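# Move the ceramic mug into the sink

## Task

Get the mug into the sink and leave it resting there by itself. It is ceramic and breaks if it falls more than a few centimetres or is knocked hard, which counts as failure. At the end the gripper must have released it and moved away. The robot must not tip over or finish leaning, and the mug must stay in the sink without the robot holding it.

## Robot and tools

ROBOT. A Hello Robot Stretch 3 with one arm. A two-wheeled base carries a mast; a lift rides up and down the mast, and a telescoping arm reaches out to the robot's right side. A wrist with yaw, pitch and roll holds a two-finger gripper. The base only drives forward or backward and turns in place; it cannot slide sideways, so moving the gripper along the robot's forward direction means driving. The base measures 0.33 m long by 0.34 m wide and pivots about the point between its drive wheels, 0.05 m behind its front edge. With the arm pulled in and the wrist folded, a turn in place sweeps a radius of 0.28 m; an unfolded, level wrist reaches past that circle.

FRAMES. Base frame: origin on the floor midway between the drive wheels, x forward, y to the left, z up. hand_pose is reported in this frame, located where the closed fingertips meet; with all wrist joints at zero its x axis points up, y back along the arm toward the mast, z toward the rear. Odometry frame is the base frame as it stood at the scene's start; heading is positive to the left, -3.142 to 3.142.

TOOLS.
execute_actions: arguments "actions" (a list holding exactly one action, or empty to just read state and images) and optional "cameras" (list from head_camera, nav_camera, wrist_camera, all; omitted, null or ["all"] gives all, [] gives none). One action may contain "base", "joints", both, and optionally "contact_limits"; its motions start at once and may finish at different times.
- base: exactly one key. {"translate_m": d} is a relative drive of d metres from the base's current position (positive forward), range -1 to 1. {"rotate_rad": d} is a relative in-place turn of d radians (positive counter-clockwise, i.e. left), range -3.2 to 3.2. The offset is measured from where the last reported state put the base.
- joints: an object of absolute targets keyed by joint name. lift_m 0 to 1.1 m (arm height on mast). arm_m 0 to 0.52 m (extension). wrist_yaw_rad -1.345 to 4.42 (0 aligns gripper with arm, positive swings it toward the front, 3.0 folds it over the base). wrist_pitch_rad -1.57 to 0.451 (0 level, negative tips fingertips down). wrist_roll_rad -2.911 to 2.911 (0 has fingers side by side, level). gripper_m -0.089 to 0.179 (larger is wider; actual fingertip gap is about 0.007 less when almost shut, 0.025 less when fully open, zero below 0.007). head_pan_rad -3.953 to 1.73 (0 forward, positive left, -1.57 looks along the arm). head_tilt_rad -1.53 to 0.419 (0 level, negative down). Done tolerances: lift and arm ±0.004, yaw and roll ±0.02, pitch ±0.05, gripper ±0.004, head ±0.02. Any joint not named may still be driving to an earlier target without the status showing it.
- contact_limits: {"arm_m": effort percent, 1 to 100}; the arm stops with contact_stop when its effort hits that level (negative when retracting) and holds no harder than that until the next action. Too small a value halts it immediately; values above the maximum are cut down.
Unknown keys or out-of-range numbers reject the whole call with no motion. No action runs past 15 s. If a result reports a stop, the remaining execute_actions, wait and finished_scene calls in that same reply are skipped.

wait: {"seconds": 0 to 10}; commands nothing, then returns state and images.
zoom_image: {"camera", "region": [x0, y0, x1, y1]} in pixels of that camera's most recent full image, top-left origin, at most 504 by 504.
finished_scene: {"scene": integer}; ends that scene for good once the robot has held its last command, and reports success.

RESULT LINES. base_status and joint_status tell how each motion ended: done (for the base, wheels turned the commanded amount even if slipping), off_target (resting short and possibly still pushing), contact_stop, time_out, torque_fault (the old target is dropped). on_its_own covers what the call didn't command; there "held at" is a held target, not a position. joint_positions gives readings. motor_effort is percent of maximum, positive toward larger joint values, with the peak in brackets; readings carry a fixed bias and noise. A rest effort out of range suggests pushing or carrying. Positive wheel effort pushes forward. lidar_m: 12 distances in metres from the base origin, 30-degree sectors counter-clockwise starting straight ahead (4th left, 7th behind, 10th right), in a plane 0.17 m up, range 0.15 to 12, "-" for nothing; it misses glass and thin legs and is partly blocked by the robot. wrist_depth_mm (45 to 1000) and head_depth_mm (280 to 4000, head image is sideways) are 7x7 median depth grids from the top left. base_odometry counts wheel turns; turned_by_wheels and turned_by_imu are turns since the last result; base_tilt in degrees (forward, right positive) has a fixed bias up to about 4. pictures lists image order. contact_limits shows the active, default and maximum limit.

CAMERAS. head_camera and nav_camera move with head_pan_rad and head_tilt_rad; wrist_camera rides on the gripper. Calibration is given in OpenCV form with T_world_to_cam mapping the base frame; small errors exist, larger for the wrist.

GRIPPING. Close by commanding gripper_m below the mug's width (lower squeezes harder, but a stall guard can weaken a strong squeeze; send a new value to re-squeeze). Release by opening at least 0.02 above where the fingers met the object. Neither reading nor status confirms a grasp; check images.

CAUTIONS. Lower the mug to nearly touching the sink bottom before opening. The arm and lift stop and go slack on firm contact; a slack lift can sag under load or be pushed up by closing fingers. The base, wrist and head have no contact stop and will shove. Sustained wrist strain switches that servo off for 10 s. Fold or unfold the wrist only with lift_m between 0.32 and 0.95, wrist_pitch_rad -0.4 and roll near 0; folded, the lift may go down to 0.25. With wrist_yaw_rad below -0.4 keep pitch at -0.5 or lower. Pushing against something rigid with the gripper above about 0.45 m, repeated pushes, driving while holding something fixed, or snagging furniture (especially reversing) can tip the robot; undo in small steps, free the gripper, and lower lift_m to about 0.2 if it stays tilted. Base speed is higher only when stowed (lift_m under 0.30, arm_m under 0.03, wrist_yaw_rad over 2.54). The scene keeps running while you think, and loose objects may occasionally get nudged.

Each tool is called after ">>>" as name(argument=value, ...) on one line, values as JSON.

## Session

>>> execute_actions(actions=[{"joints":{"head_tilt_rad":-0.4,"lift_m":0.28}}])

>>> execute_actions(actions=[{"joints":{"head_pan_rad":-2.0}}], cameras=["nav_camera","head_camera"])

>>> execute_actions(actions=[{"joints":{"head_pan_rad":-3.9}}], cameras=["nav_camera","head_camera"])

Scene clock: 3.30 s.
base_odometry: x=+0.000 y=+0.000 heading=+0.000 (m, m, rad; odometry frame)
turned_by_wheels: +0.000 (rad since the last result)
turned_by_imu: -0.001 (rad since the last result)
base_tilt: forward=-0.4 right=-0.8 (deg)
lidar_m: 2.26 2.24 1.98 1.55 1.62 1.69 1.68 2.04 1.55 1.51 2.06 2.01
head_depth_mm: 2046 2164 2307 2030 2355 1856 1493 / 2081 2209 2377 2151 2476 1872 1504 / 2142 2237 2412 2180 2531 1898 1510 / 2180 2331 2479 2222 2564 1914 1503 / 2223 2370 2555 2258 2554 1883 1514 / 2291 2446 2590 2298 2442 1912 1520 / 2354 2512 2657 2924 2619 1913 1517
base_status: not commanded
joint_positions: lift_m=+0.280 arm_m=+0.002 wrist_yaw_rad=+3.041 wrist_pitch_rad=-0.349 wrist_roll_rad=+0.010 gripper_m=+0.037 head_pan_rad=+0.015 head_tilt_rad=-0.395
joint_status: all done
motor_effort: left_wheel=+0(0) right_wheel=+0(0) lift_m=+17(19) arm_m=-1(0) wrist_yaw_rad=+0(1) wrist_pitch_rad=+5(5) wrist_roll_rad=+0(0) gripper_m=-1(0) head_pan_rad=+0(1) head_tilt_rad=-4(36) (%)
hand_pose: x=+0.0021 y=+0.0848 z=+0.3085 quat_wxyz=(+0.158, +0.705, +0.087, +0.686) (m; base frame)
wrist_depth_mm: - - - - - - - / - - - - - - - / - - - - - - - / 781 794 833 844 846 886 928 / 630 638 - 677 679 693 712 / 522 527 - 543 564 563 575 / 449 470 - 494 474 483 487
pictures: head_camera (sideways: a quarter turn clockwise sets it upright), nav_camera (sideways: a quarter turn counterclockwise sets it upright), wrist_camera
camera_calibration (this result's frames):
head_camera: T_world_to_cam=[[-0.339816, 0.0474531, -0.939294, 1.24326], [0.0208114, 0.998861, 0.0429333, -0.0530703], [0.940262, -0.00495858, -0.340416, 0.394369], [0, 0, 0, 1]] pos_world=[0.0527739, -0.00403119, 1.30432]
nav_camera: T_world_to_cam=[[0.361748, 0.0417524, 0.93134, -1.17691], [0.0477473, -0.998515, 0.026218, 0.0170711], [0.931052, 0.0349847, -0.363205, 0.428416], [0, 0, 0, 1]] pos_world=[0.0260527, 0.0511966, 1.25126]
wrist_camera: T_world_to_cam=[[0.992099, -0.118475, 0.0412774, -0.0131741], [-0.0195701, -0.47112, -0.881852, 0.348167], [0.123924, 0.874076, -0.469716, 0.237898], [0, 0, 0, 1]] pos_world=[-0.00959765, -0.0454734, 0.41932]
Images, in order (width x height): head_camera 896x504, nav_camera 672x504, wrist_camera 644x364.

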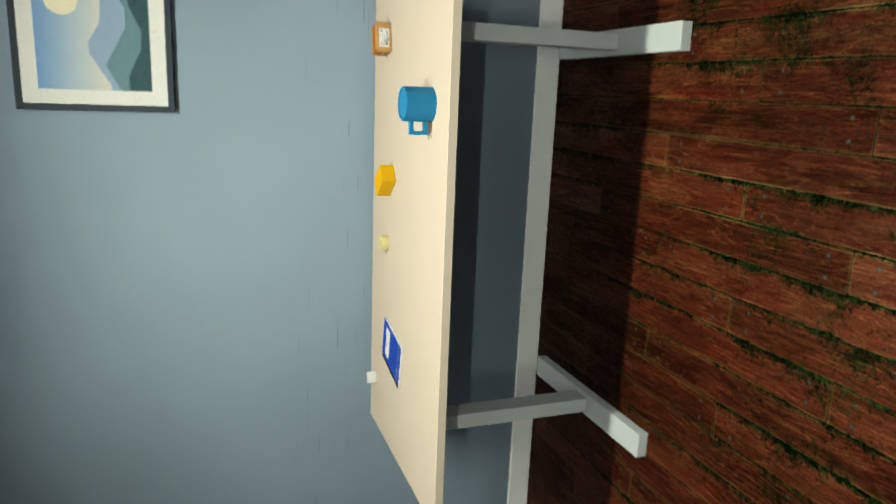

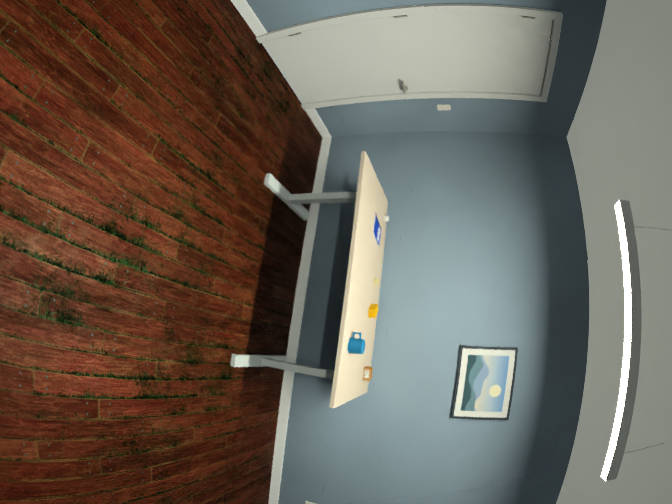

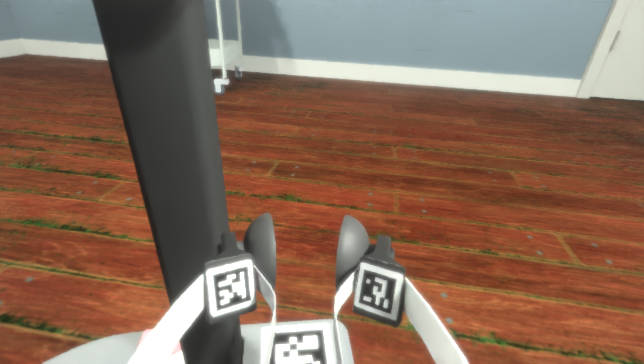

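Scene clock: 4.87 s.
base_odometry: x=+0.000 y=+0.000 heading=+0.000 (m, m, rad; odometry frame)
turned_by_wheels: +0.000 (rad since the last result)
turned_by_imu: +0.000 (rad since the last result)
base_tilt: forward=-0.3 right=-0.8 (deg)
lidar_m: 2.26 2.24 1.98 1.55 1.62 1.68 1.69 2.04 1.55 1.51 2.06 2.01
head_depth_mm: 1677 1793 1869 2022 2165 1859 1478 / 1646 1737 1844 1964 2100 1870 1488 / 1587 1696 1779 1804 2006 1819 1503 / 1585 1661 1754 1796 1976 1799 1518 / 1547 1635 1721 1759 1903 1765 1515 / 1508 1600 1668 1739 1873 1760 1516 / 1481 1578 1625 1691 1827 1786 1517
base_status: not commanded
joint_positions: lift_m=+0.280 arm_m=+0.002 wrist_yaw_rad=+3.041 wrist_pitch_rad=-0.349 wrist_roll_rad=+0.010 gripper_m=+0.037 head_pan_rad=-1.993 head_tilt_rad=-0.395
joint_status: all done
motor_effort: left_wheel=+0(0) right_wheel=+1(1) lift_m=+17(17) arm_m=+0(0) wrist_yaw_rad=+0(0) wrist_pitch_rad=+5(5) wrist_roll_rad=-1(1) gripper_m=+0(1) head_pan_rad=-5(58) head_tilt_rad=-3(3) (%)
hand_pose: x=+0.0021 y=+0.0848 z=+0.3085 quat_wxyz=(+0.158, +0.705, +0.087, +0.686) (m; base frame)
wrist_depth_mm: - - - - - - - / - - - - - - - / - - - - - - - / 789 792 828 844 878 879 926 / 627 649 - 663 680 693 707 / 527 527 - 544 553 567 571 / 447 464 - 489 463 478 487
pictures: head_camera (sideways: a quarter turn clockwise sets it upright), nav_camera (sideways: a quarter turn counterclockwise sets it upright)
camera_calibration (this result's frames):
head_camera: T_world_to_cam=[[0.18687, 0.288006, -0.939219, 1.23995], [0.896223, -0.441521, 0.0429254, -0.0584001], [-0.402322, -0.849772, -0.340624, 0.40283], [0, 0, 0, 1]] pos_world=[-0.0173022, -0.0405843, 1.30431]
nav_camera: T_world_to_cam=[[-0.115323, -0.345622, 0.93126, -1.1739], [-0.924926, 0.379242, 0.0262108, 0.0230139], [-0.362232, -0.858324, -0.363411, 0.436573], [0, 0, 0, 1]] pos_world=[0.0440494, -0.0397314, 1.25126]
Images, in order (width x height): head_camera 896x504, nav_camera 672x504.

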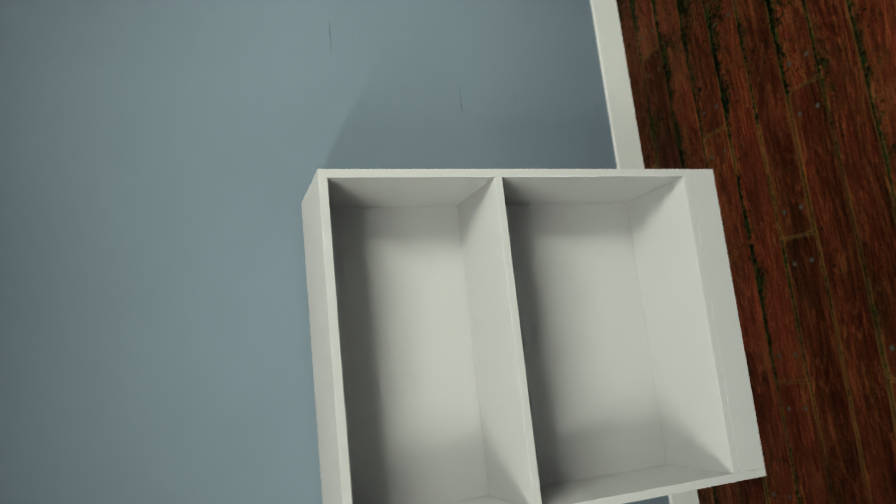

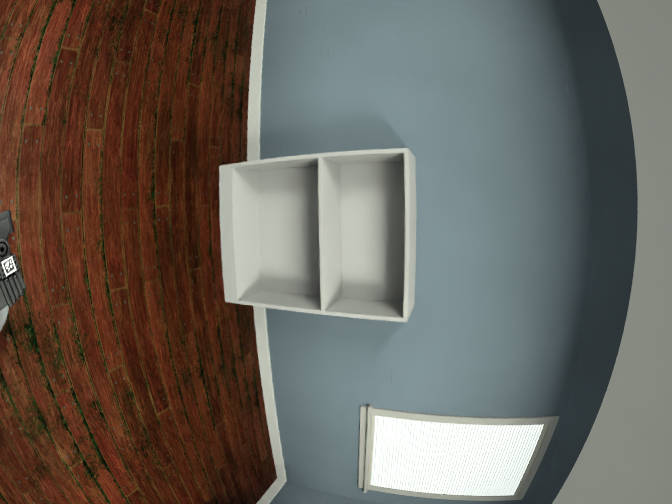

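Scene clock: 6.37 s.
base_odometry: x=+0.000 y=+0.000 heading=+0.000 (m, m, rad; odometry frame)
turned_by_wheels: +0.000 (rad since the last result)
turned_by_imu: +0.000 (rad since the last result)
base_tilt: forward=-0.3 right=-0.8 (deg)
lidar_m: 2.25 2.24 1.98 1.55 1.62 1.69 1.69 2.04 1.54 1.51 2.07 2.01
head_depth_mm: - - - - - - - / - - - - - - - / 2464 2606 2710 2968 2546 1898 1508 / 2345 2462 2592 2762 2306 1902 1510 / 2203 2328 2415 1902 2017 1897 1520 / 2079 2206 2238 1794 1893 1915 1531 / 2001 2100 2175 1707 1784 1856 1523
base_status: not commanded
joint_positions: lift_m=+0.280 arm_m=+0.002 wrist_yaw_rad=+3.041 wrist_pitch_rad=-0.349 wrist_roll_rad=+0.010 gripper_m=+0.037 head_pan_rad=-3.893 head_tilt_rad=-0.395
joint_status: all done
motor_effort: left_wheel=+0(0) right_wheel=+1(0) lift_m=+17(17) arm_m=-1(1) wrist_yaw_rad=+0(1) wrist_pitch_rad=+5(5) wrist_roll_rad=-1(0) gripper_m=+0(0) head_pan_rad=-5(58) head_tilt_rad=-3(3) (%)
hand_pose: x=+0.0021 y=+0.0848 z=+0.3085 quat_wxyz=(+0.158, +0.705, +0.087, +0.686) (m; base frame)
wrist_depth_mm: - - - - - - - / - - - - - - - / - - - - - - - / 788 812 832 854 879 872 912 / 626 629 - 663 680 693 708 / 519 525 - 538 563 578 573 / 450 470 - 496 472 476 487
pictures: head_camera (sideways: a quarter turn clockwise sets it upright), nav_camera (sideways: a quarter turn counterclockwise sets it upright)
camera_calibration (this result's frames):
head_camera: T_world_to_cam=[[0.212156, -0.269972, -0.939205, 1.23978], [-0.707554, -0.705355, 0.0429239, -0.048615], [-0.674061, 0.655431, -0.340664, 0.404539], [0, 0, 0, 1]] pos_world=[-0.0247393, 0.0352661, 1.3043]
nav_camera: T_world_to_cam=[[-0.289808, 0.220894, 0.931245, -1.17281], [0.657896, 0.752652, 0.0262094, 0.0133605], [-0.695114, 0.620258, -0.36345, 0.438656], [0, 0, 0, 1]] pos_world=[-0.0437649, -0.0230681, 1.25125]
Images, in order (width x height): head_camera 896x504, nav_camera 672x504.

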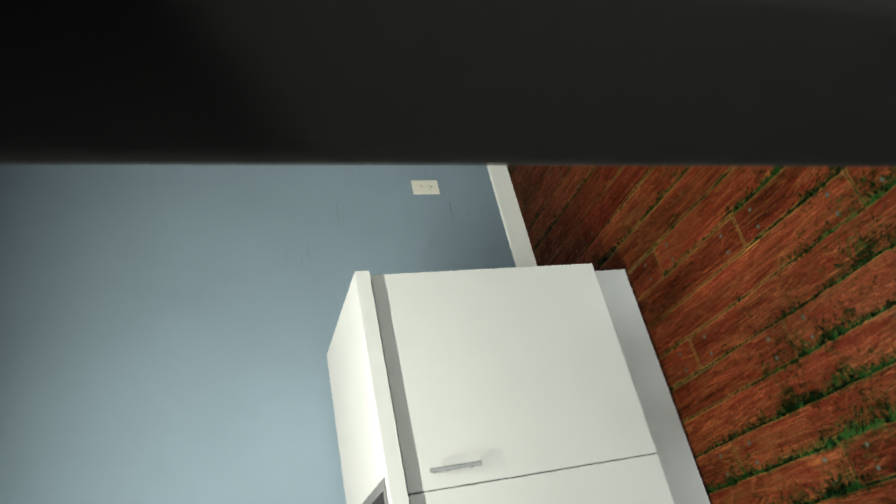

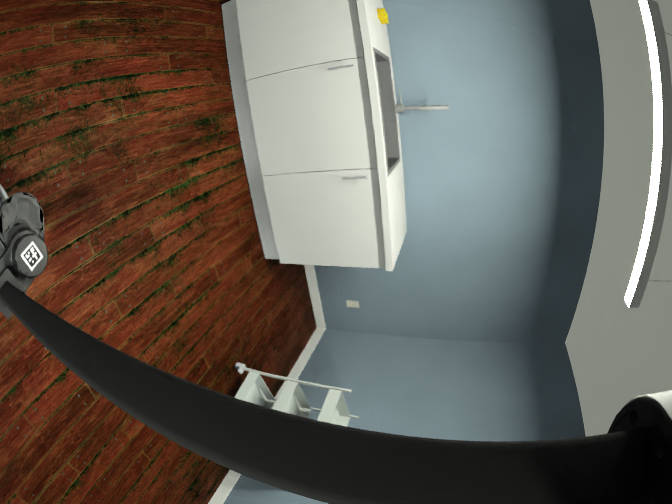

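>>> execute_actions(actions=[{"base":{"rotate_rad":0.155},"joints":{"head_pan_rad":-1.57,"head_tilt_rad":-0.7}}], cameras=[])

>>> execute_actions(actions=[{"base":{"translate_m":0.96}}], cameras=[])

>>> execute_actions(actions=[{"base":{"translate_m":0.3},"joints":{"lift_m":0.9,"wrist_pitch_rad":-0.4}}], cameras=[])

>>> execute_actions(actions=[{"joints":{"wrist_yaw_rad":0,"gripper_m":0.17}}], cameras=[])

>>> execute_actions(actions=[{"base":{"rotate_rad":0.52},"joints":{"lift_m":1.05,"wrist_pitch_rad":-0.85,"arm_m":0.2}}])

Scene clock: 9.47 s.
base_odometry: x=+0.000 y=+0.000 heading=+0.155 (m, m, rad; odometry frame)
turned_by_wheels: +0.155 (rad since the last result)
turned_by_imu: +0.151 (rad since the last result)
base_tilt: forward=-0.4 right=-0.8 (deg)
lidar_m: 2.26 2.11 1.98 1.55 1.80 1.69 1.71 1.90 1.55 1.51 2.30 2.01
head_depth_mm: 1462 1585 1758 1887 1710 1431 1218 / 1496 1575 1794 1927 1727 1424 1219 / 1579 1753 1965 2045 1714 1441 1222 / 1628 1817 2025 2179 1719 1426 1223 / 1669 1888 2128 2157 1743 1447 1234 / 1758 1954 2217 2170 1734 1446 1246 / 1824 2040 2332 2203 1746 1448 1252
base_status: done
joint_positions: lift_m=+0.280 arm_m=+0.002 wrist_yaw_rad=+3.041 wrist_pitch_rad=-0.349 wrist_roll_rad=+0.010 gripper_m=+0.037 head_pan_rad=-1.577 head_tilt_rad=-0.691
joint_status: all done
motor_effort: left_wheel=-1(7) right_wheel=+1(5) lift_m=+17(17) arm_m=+0(0) wrist_yaw_rad=+1(0) wrist_pitch_rad=+5(5) wrist_roll_rad=+0(1) gripper_m=+0(0) head_pan_rad=+5(61) head_tilt_rad=-6(35) (%)
hand_pose: x=+0.0021 y=+0.0848 z=+0.3085 quat_wxyz=(+0.158, +0.705, +0.087, +0.686) (m; base frame)
wrist_depth_mm: - - - - - - - / - - - - - - - / - - - - - - - / 786 797 821 839 865 893 898 / 630 631 - 657 682 683 703 / 527 530 - 542 565 559 575 / 451 470 - 489 469 476 489
pictures: none
No camera images: the call's "cameras" was empty. Leave "cameras" out to get every camera's image.

Scene clock: 14.43 s.
base_odometry: x=+0.949 y=+0.148 heading=+0.155 (m, m, rad; odometry frame)
turned_by_wheels: +0.000 (rad since the last result)
turned_by_imu: +0.005 (rad since the last result)
base_tilt: forward=-0.3 right=-0.8 (deg)
lidar_m: 1.30 1.67 1.57 1.61 2.05 2.55 2.60 2.28 1.96 2.20 1.26 1.59
head_depth_mm: 1812 2013 2228 2130 1706 1430 1214 / 1883 2061 2291 2146 1713 1430 1228 / 1934 2128 2395 2163 1728 1438 1227 / 1982 2224 2523 2161 1730 1438 1232 / 2080 2330 2598 2169 1746 1441 1239 / 2123 2427 2680 2193 1725 1445 1246 / 2197 2387 2507 2213 1728 1450 1243
base_status: done
joint_positions: lift_m=+0.280 arm_m=+0.002 wrist_yaw_rad=+3.041 wrist_pitch_rad=-0.349 wrist_roll_rad=+0.010 gripper_m=+0.037 head_pan_rad=-1.577 head_tilt_rad=-0.691
joint_status: not commanded
motor_effort: left_wheel=-2(7) right_wheel=+1(5) lift_m=+17(17) arm_m=+0(0) wrist_yaw_rad=+0(1) wrist_pitch_rad=+5(5) wrist_roll_rad=+0(0) gripper_m=+0(0) head_pan_rad=+4(5) head_tilt_rad=-5(7) (%)
hand_pose: x=+0.0021 y=+0.0848 z=+0.3085 quat_wxyz=(+0.158, +0.705, +0.087, +0.686) (m; base frame)
wrist_depth_mm: - - - - - - - / - - - - - - - / - - - - - - - / 787 804 825 836 877 883 905 / 621 636 - 673 682 693 701 / 523 529 - 544 562 564 577 / 451 472 - 491 470 478 483
pictures: none
No camera images: the call's "cameras" was empty. Leave "cameras" out to get every camera's image.

Scene clock: 20.90 s.
base_odometry: x=+1.245 y=+0.194 heading=+0.155 (m, m, rad; odometry frame)
turned_by_wheels: +0.000 (rad since the last result)
turned_by_imu: +0.000 (rad since the last result)
base_tilt: forward=-0.4 right=-0.9 (deg)
lidar_m: 1.00 1.54 1.42 1.48 1.90 2.82 2.88 2.17 2.29 2.07 1.09 1.32
head_depth_mm: 1932 2113 2348 2143 1711 - - / 1968 2220 2452 2147 1731 - - / 2051 2294 2502 2153 1707 1506 - / 2133 2353 2656 2177 1742 1516 - / 2195 2465 2678 2184 1734 1517 - / 2155 2351 2488 1980 1734 1446 1265 / 1866 1984 2071 970 1701 1446 1241
base_status: done
joint_positions: lift_m=+0.900 arm_m=+0.002 wrist_yaw_rad=+3.041 wrist_pitch_rad=-0.412 wrist_roll_rad=+0.010 gripper_m=+0.037 head_pan_rad=-1.577 head_tilt_rad=-0.691
joint_status: all done
motor_effort: left_wheel=-1(8) right_wheel=+2(7) lift_m=+23(27) arm_m=+0(0) wrist_yaw_rad=+1(1) wrist_pitch_rad=+4(8) wrist_roll_rad=+0(0) gripper_m=+0(0) head_pan_rad=+5(5) head_tilt_rad=-6(6) (%)
hand_pose: x=+0.0013 y=+0.0775 z=+0.9139 quat_wxyz=(+0.180, +0.702, +0.109, +0.681) (m; base frame)
wrist_depth_mm: - - - - - - - / - - - - - - - / - - - - - - - / - - - - - - - / - - - - - - - / - - - - - - - / - - - - - - -
pictures: none
No camera images: the call's "cameras" was empty. Leave "cameras" out to get every camera's image.

Scene clock: 23.43 s.
base_odometry: x=+1.245 y=+0.194 heading=+0.155 (m, m, rad; odometry frame)
turned_by_wheels: +0.000 (rad since the last result)
turned_by_imu: -0.001 (rad since the last result)
base_tilt: forward=-0.3 right=-0.8 (deg)
lidar_m: 1.01 1.53 1.42 1.48 1.90 2.82 2.87 2.16 2.29 2.07 1.09 1.32
head_depth_mm: 1926 2109 2368 2112 1704 - - / 1989 2203 2475 2128 1759 - - / 2080 2272 2498 2156 1767 - - / 2124 2342 2614 2157 1796 - - / 2208 2442 2691 2152 1733 1481 1229 / 2175 2311 2483 1974 1774 1427 1241 / 1875 1959 2051 971 1698 1448 1240
base_status: not commanded
joint_positions: lift_m=+0.900 arm_m=+0.002 wrist_yaw_rad=+0.002 wrist_pitch_rad=-0.412 wrist_roll_rad=+0.010 gripper_m=+0.170 head_pan_rad=-1.577 head_tilt_rad=-0.691
joint_status: all done
motor_effort: left_wheel=-2(1) right_wheel=+2(2) lift_m=+22(23) arm_m=-1(0) wrist_yaw_rad=-2(2) wrist_pitch_rad=+4(4) wrist_roll_rad=+0(0) gripper_m=+0(82) head_pan_rad=+5(5) head_tilt_rad=-6(6) (%)
hand_pose: x=-0.0210 y=-0.3718 z=+0.9139 quat_wxyz=(+0.689, +0.145, -0.695, -0.145) (m; base frame)
wrist_depth_mm: - - - - - - - / 959 - - - - - - / 648 717 - - - - - / 494 572 - - - - - / 454 - - - - - - / - - - - - - - / - - - - - - -
pictures: none
No camera images: the call's "cameras" was empty. Leave "cameras" out to get every camera's image.

Scene clock: 26.13 s.
base_odometry: x=+1.245 y=+0.194 heading=+0.675 (m, m, rad; odometry frame)
turned_by_wheels: +0.520 (rad since the last result)
turned_by_imu: +0.509 (rad since the last result)
base_tilt: forward=-0.3 right=-0.8 (deg)
lidar_m: 1.53 1.42 1.48 1.89 2.38 2.87 2.17 2.29 2.08 1.09 1.32 1.00
head_depth_mm: - 2233 2431 2010 1698 1428 1225 / - - 2229 1944 1711 1422 1215 / - - 1572 983 1725 1431 1231 / 1416 - - 898 1570 1435 1231 / 1367 1479 1277 913 1591 1444 1227 / 1275 1395 1291 928 794 1444 1234 / 1197 1295 1306 967 774 1424 1247
base_status: done
joint_positions: lift_m=+1.050 arm_m=+0.200 wrist_yaw_rad=+0.001 wrist_pitch_rad=-0.855 wrist_roll_rad=+0.010 gripper_m=+0.170 head_pan_rad=-1.577 head_tilt_rad=-0.692
joint_status: all done
motor_effort: left_wheel=-2(5) right_wheel=+1(5) lift_m=+23(23) arm_m=+3(2) wrist_yaw_rad=+0(1) wrist_pitch_rad=+2(7) wrist_roll_rad=-1(0) gripper_m=+0(0) head_pan_rad=+5(5) head_tilt_rad=-5(6) (%)
hand_pose: x=-0.0215 y=-0.4946 z=+0.9793 quat_wxyz=(+0.640, +0.292, -0.646, -0.295) (m; base frame)
wrist_depth_mm: 610 655 661 687 707 - - / 567 581 589 584 616 - - / 517 523 525 527 566 - - / 464 478 481 497 - - - / 434 437 446 - - - - / - 408 - - - - - / 369 - - - - - -
pictures: head_camera (sideways: a quarter turn clockwise sets it upright), nav_camera (sideways: a quarter turn counterclockwise sets it upright), wrist_camera
camera_calibration (this result's frames):
head_camera: T_world_to_cam=[[0.0561419, 0.598652, -0.799039, 1.05791], [0.998138, -0.052756, 0.0306054, -0.0429681], [-0.0238321, -0.79927, -0.6005, 0.738667], [0, 0, 0, 1]] pos_world=[0.00109896, -0.0451937, 1.2902]
nav_camera: T_world_to_cam=[[0.0326041, -0.619108, 0.784629, -0.983569], [-0.999335, -0.0330229, 0.0154693, 0.03746], [0.0163335, -0.784612, -0.619772, 0.767828], [0, 0, 0, 1]] pos_world=[0.0569621, -0.00525112, 1.24704]
wrist_camera: T_world_to_cam=[[-0.998972, -0.00423562, 0.0451369, -0.0762042], [-0.0281115, 0.838979, -0.543437, 0.982667], [-0.0355671, -0.544147, -0.838236, 0.718335], [0, 0, 0, 1]] pos_world=[-0.0229525, -0.433881, 1.13959]
Images, in order (width x height): head_camera 896x504, nav_camera 672x504, wrist_camera 644x364.

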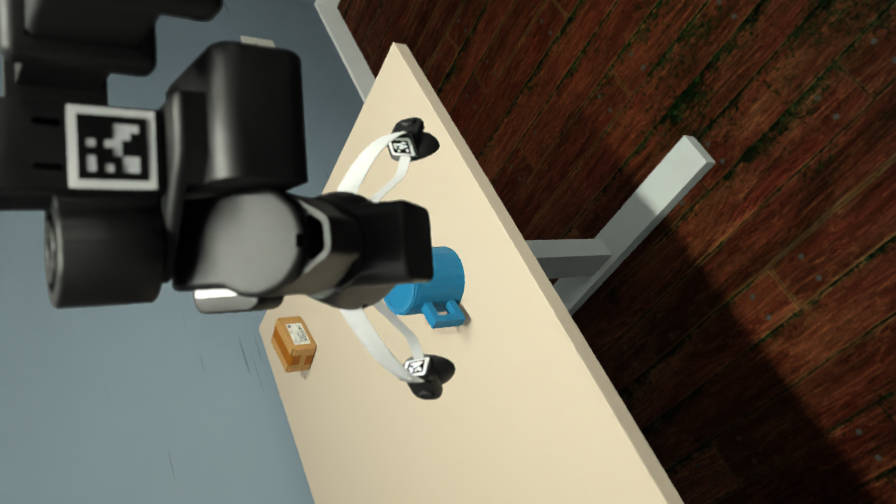

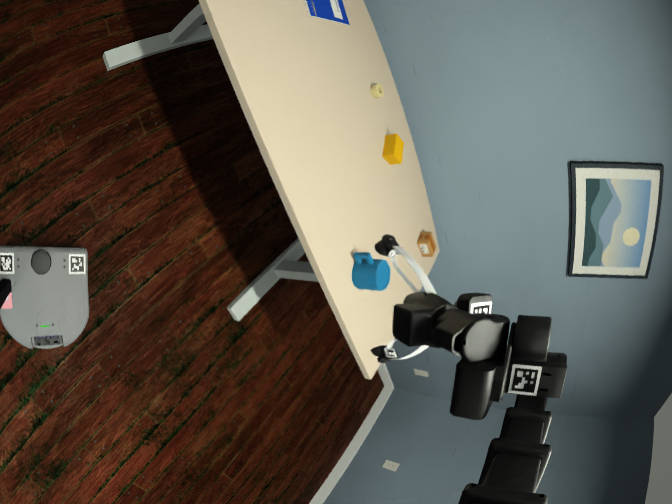

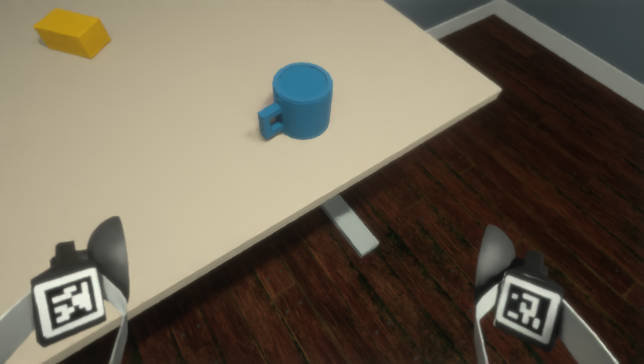

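>>> execute_actions(actions=[{"base":{"translate_m":0.015},"joints":{"arm_m":0.52,"lift_m":0.95}}], cameras=[])

>>> execute_actions(actions=[{"joints":{"lift_m":0.86,"wrist_pitch_rad":-0.8}}], cameras=["head_camera","wrist_camera"])

Scene clock: 30.50 s.
base_odometry: x=+1.257 y=+0.204 heading=+0.675 (m, m, rad; odometry frame)
turned_by_wheels: +0.000 (rad since the last result)
turned_by_imu: -0.001 (rad since the last result)
base_tilt: forward=-0.3 right=-0.8 (deg)
lidar_m: 1.52 1.41 1.46 1.87 2.37 2.88 2.18 2.31 2.07 1.09 1.31 0.99
head_depth_mm: 1881 2162 - - 1696 1423 1219 / 1723 1910 1148 1059 1719 1423 1226 / 1584 - 1857 984 1727 1425 1229 / 1457 - 1204 911 1592 1424 1227 / 1350 1484 1264 927 838 1441 1240 / 1271 1380 1282 966 790 1461 1237 / 1186 1297 1299 970 771 1381 1240
base_status: done
joint_positions: lift_m=+0.950 arm_m=+0.520 wrist_yaw_rad=+0.001 wrist_pitch_rad=-0.856 wrist_roll_rad=+0.010 gripper_m=+0.170 head_pan_rad=-1.577 head_tilt_rad=-0.692
joint_status: all done
motor_effort: left_wheel=-1(4) right_wheel=+1(5) lift_m=+17(20) arm_m=+2(3) wrist_yaw_rad=+0(0) wrist_pitch_rad=+2(2) wrist_roll_rad=+0(0) gripper_m=+0(0) head_pan_rad=+5(5) head_tilt_rad=-5(7) (%)
hand_pose: x=-0.0215 y=-0.8144 z=+0.8796 quat_wxyz=(+0.640, +0.292, -0.646, -0.295) (m; base frame)
wrist_depth_mm: 488 494 505 522 - - - / 435 441 455 458 469 - - / 392 394 404 413 422 424 - / 355 361 366 372 377 387 - / 328 333 334 330 341 354 362 / - 307 302 237 318 - - / 277 281 279 225 294 298 961
pictures: none
No camera images: the call's "cameras" was empty. Leave "cameras" out to get every camera's image.

Scene clock: 32.17 s.
base_odometry: x=+1.257 y=+0.204 heading=+0.675 (m, m, rad; odometry frame)
turned_by_wheels: +0.000 (rad since the last result)
turned_by_imu: +0.000 (rad since the last result)
base_tilt: forward=-0.4 right=-0.8 (deg)
lidar_m: 1.53 1.41 1.47 1.88 2.37 2.87 2.19 2.31 2.07 1.09 1.31 0.99
head_depth_mm: 1903 2151 2467 2107 - - 1208 / 1717 1939 2169 - 1705 1427 1224 / 1574 1737 1158 953 1727 1422 1239 / 1460 1580 - 905 1596 1437 1232 / 1366 1479 1283 923 842 1456 1232 / 1269 1376 1293 965 793 1441 1235 / 1190 1287 1299 967 773 1388 1240
base_status: not commanded
joint_positions: lift_m=+0.860 arm_m=+0.520 wrist_yaw_rad=+0.001 wrist_pitch_rad=-0.816 wrist_roll_rad=+0.010 gripper_m=+0.170 head_pan_rad=-1.577 head_tilt_rad=-0.692
joint_status: all done
motor_effort: left_wheel=-1(1) right_wheel=+2(2) lift_m=+17(14) arm_m=+3(3) wrist_yaw_rad=+0(0) wrist_pitch_rad=+6(6) wrist_roll_rad=-1(0) gripper_m=+0(0) head_pan_rad=+4(5) head_tilt_rad=-5(5) (%)
hand_pose: x=-0.0215 y=-0.8226 z=+0.7957 quat_wxyz=(+0.646, +0.280, -0.652, -0.282) (m; base frame)
wrist_depth_mm: 379 389 397 408 411 - - / 334 337 346 350 359 368 - / 297 302 307 311 318 324 331 / 268 270 274 276 285 289 295 / 246 249 170 169 254 263 265 / - 224 155 154 232 - 242 / 202 207 155 144 215 215 229
pictures: head_camera (sideways: a quarter turn clockwise sets it upright), wrist_camera
camera_calibration (this result's frames):
head_camera: T_world_to_cam=[[0.056142, 0.598653, -0.799039, 1.05791], [0.998138, -0.0527562, 0.0306053, -0.0429681], [-0.0238322, -0.799269, -0.6005, 0.738668], [0, 0, 0, 1]] pos_world=[0.00109896, -0.0451936, 1.2902]
wrist_camera: T_world_to_cam=[[-0.998973, -0.00240031, 0.045239, -0.0678829], [-0.0280293, 0.817263, -0.575582, 1.16577], [-0.0355906, -0.576259, -0.816491, 0.342195], [0, 0, 0, 1]] pos_world=[-0.0229585, -0.755715, 0.953469]
Images, in order (width x height): head_camera 896x504, wrist_camera 644x364.

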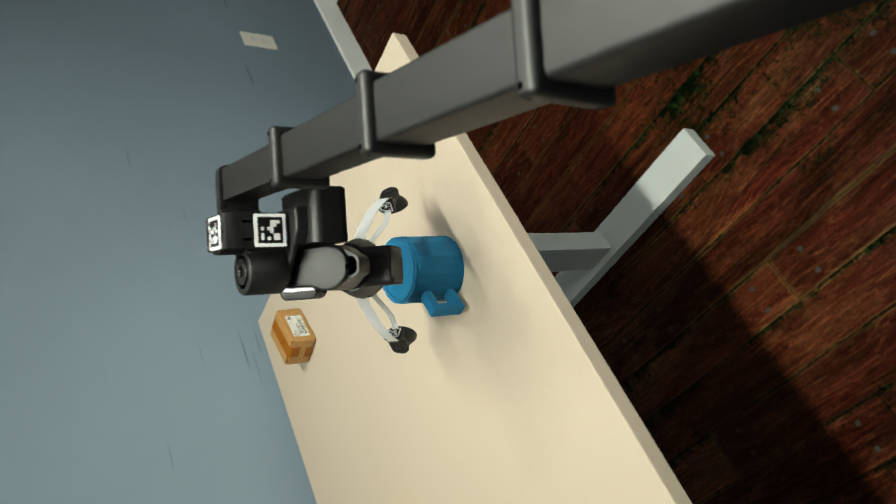

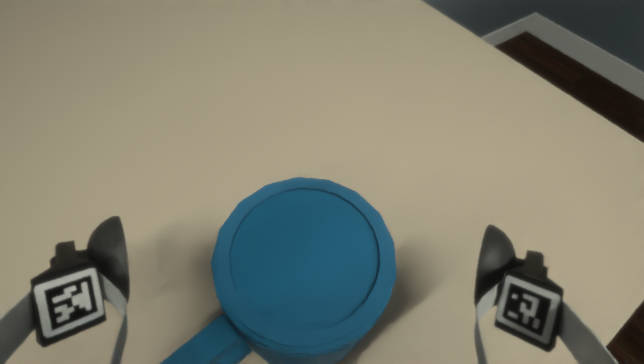

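>>> execute_actions(actions=[{"joints":{"lift_m":0.832,"wrist_pitch_rad":-0.85}}], cameras=[])

>>> execute_actions(actions=[{"joints":{"gripper_m":0.04}}], cameras=[])

>>> execute_actions(actions=[{"joints":{"lift_m":0.87}}], cameras=["head_camera","wrist_camera"])

Scene clock: 33.67 s.
base_odometry: x=+1.257 y=+0.204 heading=+0.675 (m, m, rad; odometry frame)
turned_by_wheels: +0.000 (rad since the last result)
turned_by_imu: +0.000 (rad since the last result)
base_tilt: forward=-0.4 right=-0.8 (deg)
lidar_m: 1.53 1.41 1.47 1.87 2.36 2.88 2.18 2.31 2.08 1.09 1.31 0.99
head_depth_mm: 1887 2154 2489 2058 - - 1195 / 1729 1937 2165 - 1718 1409 1216 / 1587 1759 - 954 1722 1416 1234 / 1460 1611 - 908 1582 1427 1230 / 1358 1481 1277 922 838 1443 1227 / 1264 1380 1286 963 793 1443 1240 / 1189 1297 1292 968 776 1395 1241
base_status: not commanded
joint_positions: lift_m=+0.832 arm_m=+0.520 wrist_yaw_rad=+0.001 wrist_pitch_rad=-0.855 wrist_roll_rad=+0.010 gripper_m=+0.170 head_pan_rad=-1.577 head_tilt_rad=-0.692
joint_status: all done
motor_effort: left_wheel=-2(1) right_wheel=+2(1) lift_m=+17(15) arm_m=+3(2) wrist_yaw_rad=+0(0) wrist_pitch_rad=+2(5) wrist_roll_rad=+0(1) gripper_m=+0(0) head_pan_rad=+4(4) head_tilt_rad=-6(6) (%)
hand_pose: x=-0.0215 y=-0.8146 z=+0.7617 quat_wxyz=(+0.640, +0.292, -0.646, -0.295) (m; base frame)
wrist_depth_mm: 311 314 324 331 335 344 - / 278 280 284 293 295 305 309 / 247 251 256 158 266 270 273 / 226 228 143 145 234 243 248 / 208 212 130 132 212 225 225 / - 193 124 121 197 - 206 / 174 155 164 174 185 185 195
pictures: none
No camera images: the call's "cameras" was empty. Leave "cameras" out to get every camera's image.

Scene clock: 35.47 s.
base_odometry: x=+1.257 y=+0.204 heading=+0.675 (m, m, rad; odometry frame)
turned_by_wheels: +0.000 (rad since the last result)
turned_by_imu: +0.000 (rad since the last result)
base_tilt: forward=-0.3 right=-0.8 (deg)
lidar_m: 1.53 1.41 1.46 1.88 2.36 2.88 2.19 2.31 2.07 1.09 1.31 0.99
head_depth_mm: 1883 2160 2481 2040 - - 1201 / 1726 1943 2205 - 1694 1406 1221 / 1571 1762 - 981 1718 1423 1228 / 1469 1624 - 900 1584 1445 1220 / 1354 1487 1285 929 838 1448 1229 / 1266 1382 1286 963 792 1433 1234 / 1185 1288 1292 970 773 1389 1244
base_status: not commanded
joint_positions: lift_m=+0.832 arm_m=+0.520 wrist_yaw_rad=+0.000 wrist_pitch_rad=-0.868 wrist_roll_rad=+0.010 gripper_m=+0.041 head_pan_rad=-1.577 head_tilt_rad=-0.692
joint_status: all done
motor_effort: left_wheel=-1(2) right_wheel=+1(2) lift_m=+18(18) arm_m=+3(3) wrist_yaw_rad=+0(0) wrist_pitch_rad=+6(7) wrist_roll_rad=+0(1) gripper_m=-21(93) head_pan_rad=+4(5) head_tilt_rad=-6(6) (%)
hand_pose: x=-0.0216 y=-0.8119 z=+0.7597 quat_wxyz=(+0.638, +0.296, -0.644, -0.299) (m; base frame)
wrist_depth_mm: 302 308 316 323 329 338 - / 270 276 280 285 290 297 301 / 243 245 252 153 261 264 269 / 222 225 140 141 231 241 244 / 204 207 127 129 131 218 222 / 189 191 117 118 119 202 204 / 177 171 132 140 183 186 191
pictures: none
No camera images: the call's "cameras" was empty. Leave "cameras" out to get every camera's image.

Scene clock: 36.63 s.
base_odometry: x=+1.257 y=+0.204 heading=+0.675 (m, m, rad; odometry frame)
turned_by_wheels: +0.000 (rad since the last result)
turned_by_imu: +0.000 (rad since the last result)
base_tilt: forward=-0.3 right=-0.8 (deg)
lidar_m: 1.52 1.41 1.47 1.88 2.37 2.88 2.19 2.31 2.08 1.09 1.31 0.99
head_depth_mm: 1898 2159 2456 2188 - 1361 1226 / 1722 1940 2172 - 1704 1425 1229 / 1580 1731 1159 981 1717 1430 1230 / 1461 1595 - 890 1584 1438 1224 / 1361 1488 1277 926 842 1446 1232 / 1272 1384 1286 962 795 1443 1232 / 1188 1282 1304 974 773 1392 1240
base_status: not commanded
joint_positions: lift_m=+0.870 arm_m=+0.520 wrist_yaw_rad=+0.000 wrist_pitch_rad=-0.872 wrist_roll_rad=+0.010 gripper_m=+0.044 head_pan_rad=-1.577 head_tilt_rad=-0.692
joint_status: all done
motor_effort: left_wheel=-1(1) right_wheel=+1(2) lift_m=+24(28) arm_m=+3(2) wrist_yaw_rad=+0(0) wrist_pitch_rad=+8(8) wrist_roll_rad=-1(0) gripper_m=-20(21) head_pan_rad=+4(4) head_tilt_rad=-5(6) (%)
hand_pose: x=-0.0216 y=-0.8111 z=+0.7967 quat_wxyz=(+0.638, +0.297, -0.644, -0.301) (m; base frame)
wrist_depth_mm: 356 362 371 379 387 - - / 316 324 330 337 341 350 - / 286 291 297 155 307 310 316 / 262 266 140 142 272 283 285 / 241 245 127 128 132 258 261 / 223 227 119 118 121 239 246 / 208 204 133 137 217 220 859
pictures: head_camera (sideways: a quarter turn clockwise sets it upright), wrist_camera
camera_calibration (this result's frames):
head_camera: T_world_to_cam=[[0.056142, 0.598653, -0.799039, 1.05791], [0.998138, -0.0527562, 0.0306053, -0.0429681], [-0.0238322, -0.799269, -0.6005, 0.738668], [0, 0, 0, 1]] pos_world=[0.00109896, -0.0451936, 1.2902]
wrist_camera: T_world_to_cam=[[-0.998975, -0.00422822, 0.0450729, -0.0693611], [-0.027468, 0.84803, -0.529236, 1.14499], [-0.0359855, -0.529931, -0.847277, 0.411788], [0, 0, 0, 1]] pos_world=[-0.0230209, -0.753061, 0.957995]
Images, in order (width x height): head_camera 896x504, wrist_camera 644x364.

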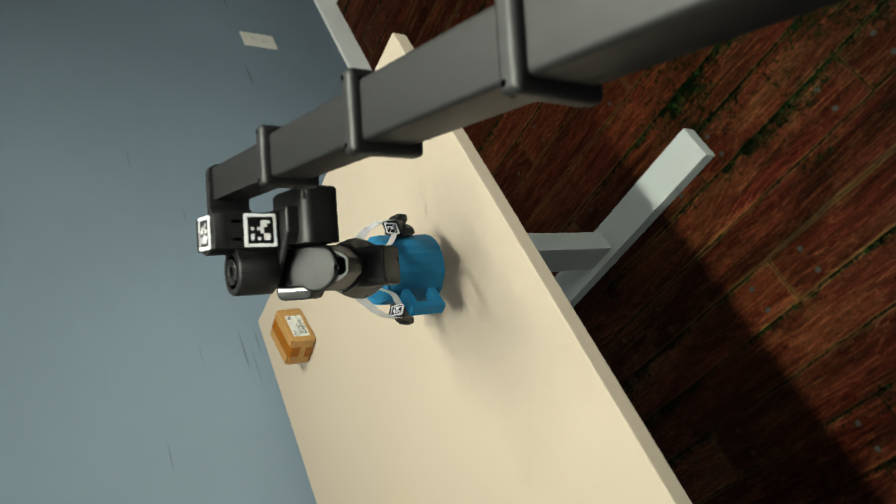

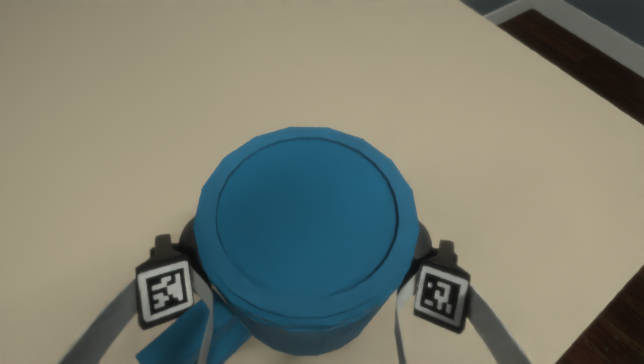

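>>> execute_actions(actions=[{"joints":{"arm_m":0.0,"lift_m":1.1}}], cameras=[])

>>> execute_actions(actions=[{"base":{"rotate_rad":2.44},"joints":{"head_pan_rad":0,"head_tilt_rad":-0.5}}], cameras=[])

>>> execute_actions(actions=[{"base":{"translate_m":1}}], cameras=["head_camera"])

>>> execute_actions(actions=[{"base":{"translate_m":1}}], cameras=["head_camera","nav_camera"])

Scene clock: 42.43 s.
base_odometry: x=+1.257 y=+0.204 heading=+0.675 (m, m, rad; odometry frame)
turned_by_wheels: +0.000 (rad since the last result)
turned_by_imu: -0.002 (rad since the last result)
base_tilt: forward=-0.4 right=-0.8 (deg)
lidar_m: 1.52 1.41 1.46 1.88 2.36 2.87 2.18 2.31 2.08 1.09 1.31 0.99
head_depth_mm: - - - - - 1385 1219 / - - - - - 1358 1219 / - - - - - 1353 1230 / - - - - - 1366 1231 / 1337 1483 1249 962 313 1380 1234 / 1262 1383 1292 965 792 1455 1245 / 1192 1286 1308 971 773 1387 1244
base_status: not commanded
joint_positions: lift_m=+1.099 arm_m=+0.002 wrist_yaw_rad=+0.000 wrist_pitch_rad=-0.873 wrist_roll_rad=+0.010 gripper_m=+0.044 head_pan_rad=-1.577 head_tilt_rad=-0.692
joint_status: all done
joint sent to its limit — the command would take arm_m past its lower limit, so that joint was sent only as far as its limit.
motor_effort: left_wheel=-1(1) right_wheel=+1(2) lift_m=+24(23) arm_m=-3(4) wrist_yaw_rad=+0(0) wrist_pitch_rad=+8(8) wrist_roll_rad=+0(1) gripper_m=-20(20) head_pan_rad=+4(4) head_tilt_rad=-5(6) (%)
hand_pose: x=-0.0216 y=-0.2930 z=+1.0261 quat_wxyz=(+0.638, +0.297, -0.644, -0.301) (m; base frame)
wrist_depth_mm: 686 705 716 736 762 - - / 623 625 648 652 - - - / 561 575 586 155 - - - / 510 527 140 142 - - - / 479 - 128 129 132 - - / - - 118 118 121 - - / - - 132 138 - - -
pictures: none
No camera images: the call's "cameras" was empty. Leave "cameras" out to get every camera's image.

Scene clock: 47.23 s.
base_odometry: x=+1.257 y=+0.204 heading=+3.115 (m, m, rad; odometry frame)
turned_by_wheels: +2.440 (rad since the last result)
turned_by_imu: +2.393 (rad since the last result)
base_tilt: forward=-0.4 right=-0.9 (deg)
lidar_m: 2.83 2.58 2.18 2.31 1.09 1.31 1.31 0.99 1.42 1.41 1.65 2.01
head_depth_mm: 2889 3017 2798 2882 2098 1642 1355 / 2911 3011 2779 2892 2147 1658 1370 / 2953 3090 2890 2919 2109 1666 1361 / 3009 3175 2881 2888 2132 1676 1369 / 3093 3235 2974 2976 2150 1682 1383 / 3077 3249 2944 3014 2146 1670 1394 / 3180 3342 3780 3017 2172 1690 1391
base_status: done
joint_positions: lift_m=+1.099 arm_m=+0.002 wrist_yaw_rad=+0.000 wrist_pitch_rad=-0.873 wrist_roll_rad=+0.010 gripper_m=+0.044 head_pan_rad=-0.007 head_tilt_rad=-0.507
joint_status: all done
motor_effort: left_wheel=-2(6) right_wheel=+1(5) lift_m=+24(24) arm_m=-3(3) wrist_yaw_rad=+1(0) wrist_pitch_rad=+8(8) wrist_roll_rad=-1(0) gripper_m=-20(19) head_pan_rad=+5(59) head_tilt_rad=+5(28) (%)
hand_pose: x=-0.0216 y=-0.2930 z=+1.0261 quat_wxyz=(+0.638, +0.297, -0.644, -0.301) (m; base frame)
wrist_depth_mm: - - - - - - - / - - - - - - - / - - - 155 - - - / - - 140 142 - - - / - - 127 129 132 - - / - - 118 117 121 - - / - - 132 137 - - -
pictures: none
No camera images: the call's "cameras" was empty. Leave "cameras" out to get every camera's image.

Scene clock: 58.83 s.
base_odometry: x=+0.257 y=+0.231 heading=+3.114 (m, m, rad; odometry frame)
turned_by_wheels: +0.000 (rad since the last result)
turned_by_imu: +0.002 (rad since the last result)
base_tilt: forward=-0.3 right=-0.8 (deg)
lidar_m: 1.87 2.16 1.88 1.77 2.38 1.87 1.96 1.95 1.69 1.68 1.39 1.87
head_depth_mm: 2044 2188 1802 1943 2054 1649 1351 / 2073 2195 1827 2000 2098 1662 1360 / 2093 2238 1892 2041 2116 1673 1377 / 2157 2296 1929 2090 2132 1676 1377 / 2174 2312 1965 2119 2156 1691 1378 / 2223 2384 2015 2178 2184 1681 1396 / 2244 2434 2037 2257 2173 1718 1391
base_status: done
joint_positions: lift_m=+1.099 arm_m=+0.002 wrist_yaw_rad=+0.000 wrist_pitch_rad=-0.873 wrist_roll_rad=+0.010 gripper_m=+0.044 head_pan_rad=-0.007 head_tilt_rad=-0.507
joint_status: not commanded
motor_effort: left_wheel=-2(3) right_wheel=+2(4) lift_m=+24(24) arm_m=-3(3) wrist_yaw_rad=+0(1) wrist_pitch_rad=+8(8) wrist_roll_rad=-1(0) gripper_m=-20(20) head_pan_rad=+5(5) head_tilt_rad=+5(5) (%)
hand_pose: x=-0.0216 y=-0.2930 z=+1.0261 quat_wxyz=(+0.638, +0.297, -0.644, -0.301) (m; base frame)
wrist_depth_mm: - - - - - - - / - - - - - - - / - - - 155 - - - / - - 140 141 - - - / - - 127 129 132 - - / - - 118 118 121 - - / - - 132 137 - - -
pictures: head_camera (sideways: a quarter turn clockwise sets it upright)
camera_calibration (this result's frames):
head_camera: T_world_to_cam=[[-0.441971, 0.0556525, -0.895302, 1.18648], [0.0473861, 0.998129, 0.0386519, -0.0476525], [0.895777, -0.0253418, -0.443781, 0.529152], [0, 0, 0, 1]] pos_world=[0.0526435, -0.00505738, 1.29892]
Images, in order (width x height): head_camera 896x504.

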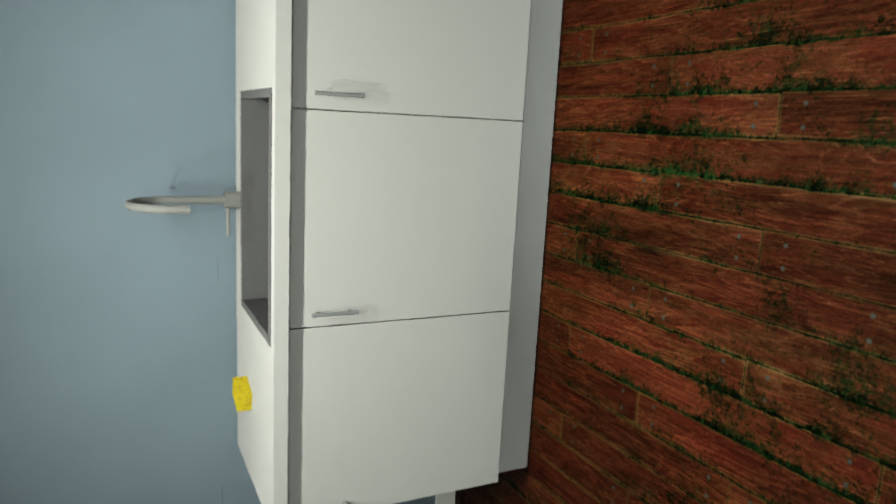

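Scene clock: 70.43 s.
base_odometry: x=-0.743 y=+0.258 heading=+3.114 (m, m, rad; odometry frame)
turned_by_wheels: +0.000 (rad since the last result)
turned_by_imu: +0.002 (rad since the last result)
base_tilt: forward=-0.3 right=-0.8 (deg)
lidar_m: 0.91 1.05 1.82 1.55 1.95 2.80 2.96 2.25 1.35 1.33 1.05 0.90
head_depth_mm: 1232 1319 1362 935 1002 1104 1262 / 1255 1336 1360 961 1025 1140 1293 / 1277 1380 1403 977 1052 1172 1308 / 1294 1398 1421 993 1070 1198 1354 / 1313 1428 1450 1011 1102 1235 1385 / 1339 1442 1454 1038 1132 1270 1380 / 1374 1486 1372 1059 1160 1318 1398
base_status: done
joint_positions: lift_m=+1.099 arm_m=+0.002 wrist_yaw_rad=+0.000 wrist_pitch_rad=-0.873 wrist_roll_rad=+0.010 gripper_m=+0.044 head_pan_rad=-0.007 head_tilt_rad=-0.507
joint_status: not commanded
motor_effort: left_wheel=-2(2) right_wheel=+2(5) lift_m=+24(24) arm_m=-3(3) wrist_yaw_rad=+0(1) wrist_pitch_rad=+8(8) wrist_roll_rad=+0(0) gripper_m=-20(20) head_pan_rad=+4(4) head_tilt_rad=+5(4) (%)
hand_pose: x=-0.0216 y=-0.2930 z=+1.0261 quat_wxyz=(+0.638, +0.297, -0.644, -0.301) (m; base frame)
wrist_depth_mm: 853 - - - - - - / 876 - - - - - - / 919 - - 155 - - - / 958 - 140 142 - - - / - - 127 129 132 - - / - - 118 118 121 - - / - - 132 137 - - -
pictures: head_camera (sideways: a quarter turn clockwise sets it upright), nav_camera (sideways: a quarter turn counterclockwise sets it upright)
camera_calibration (this result's frames):
head_camera: T_world_to_cam=[[-0.441945, 0.0556523, -0.895314, 1.18649], [0.047385, 0.998129, 0.0386531, -0.047654], [0.89579, -0.0253419, -0.443755, 0.529119], [0, 0, 0, 1]] pos_world=[0.0526436, -0.00505738, 1.29892]
nav_camera: T_world_to_cam=[[0.464796, 0.0330562, 0.8848, -1.11682], [0.0284912, -0.999344, 0.0223687, 0.0222035], [0.884959, 0.0148121, -0.465433, 0.561727], [0, 0, 0, 1]] pos_world=[0.0213548, 0.0507862, 1.24911]
Images, in order (width x height): head_camera 896x504, nav_camera 672x504.

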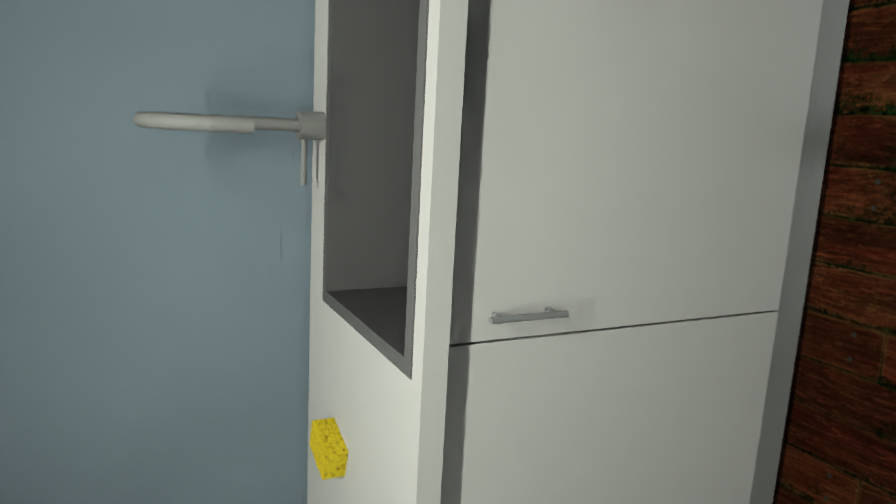

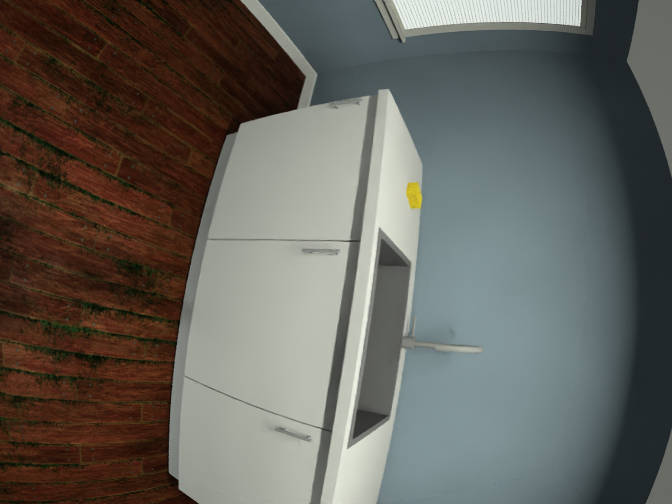

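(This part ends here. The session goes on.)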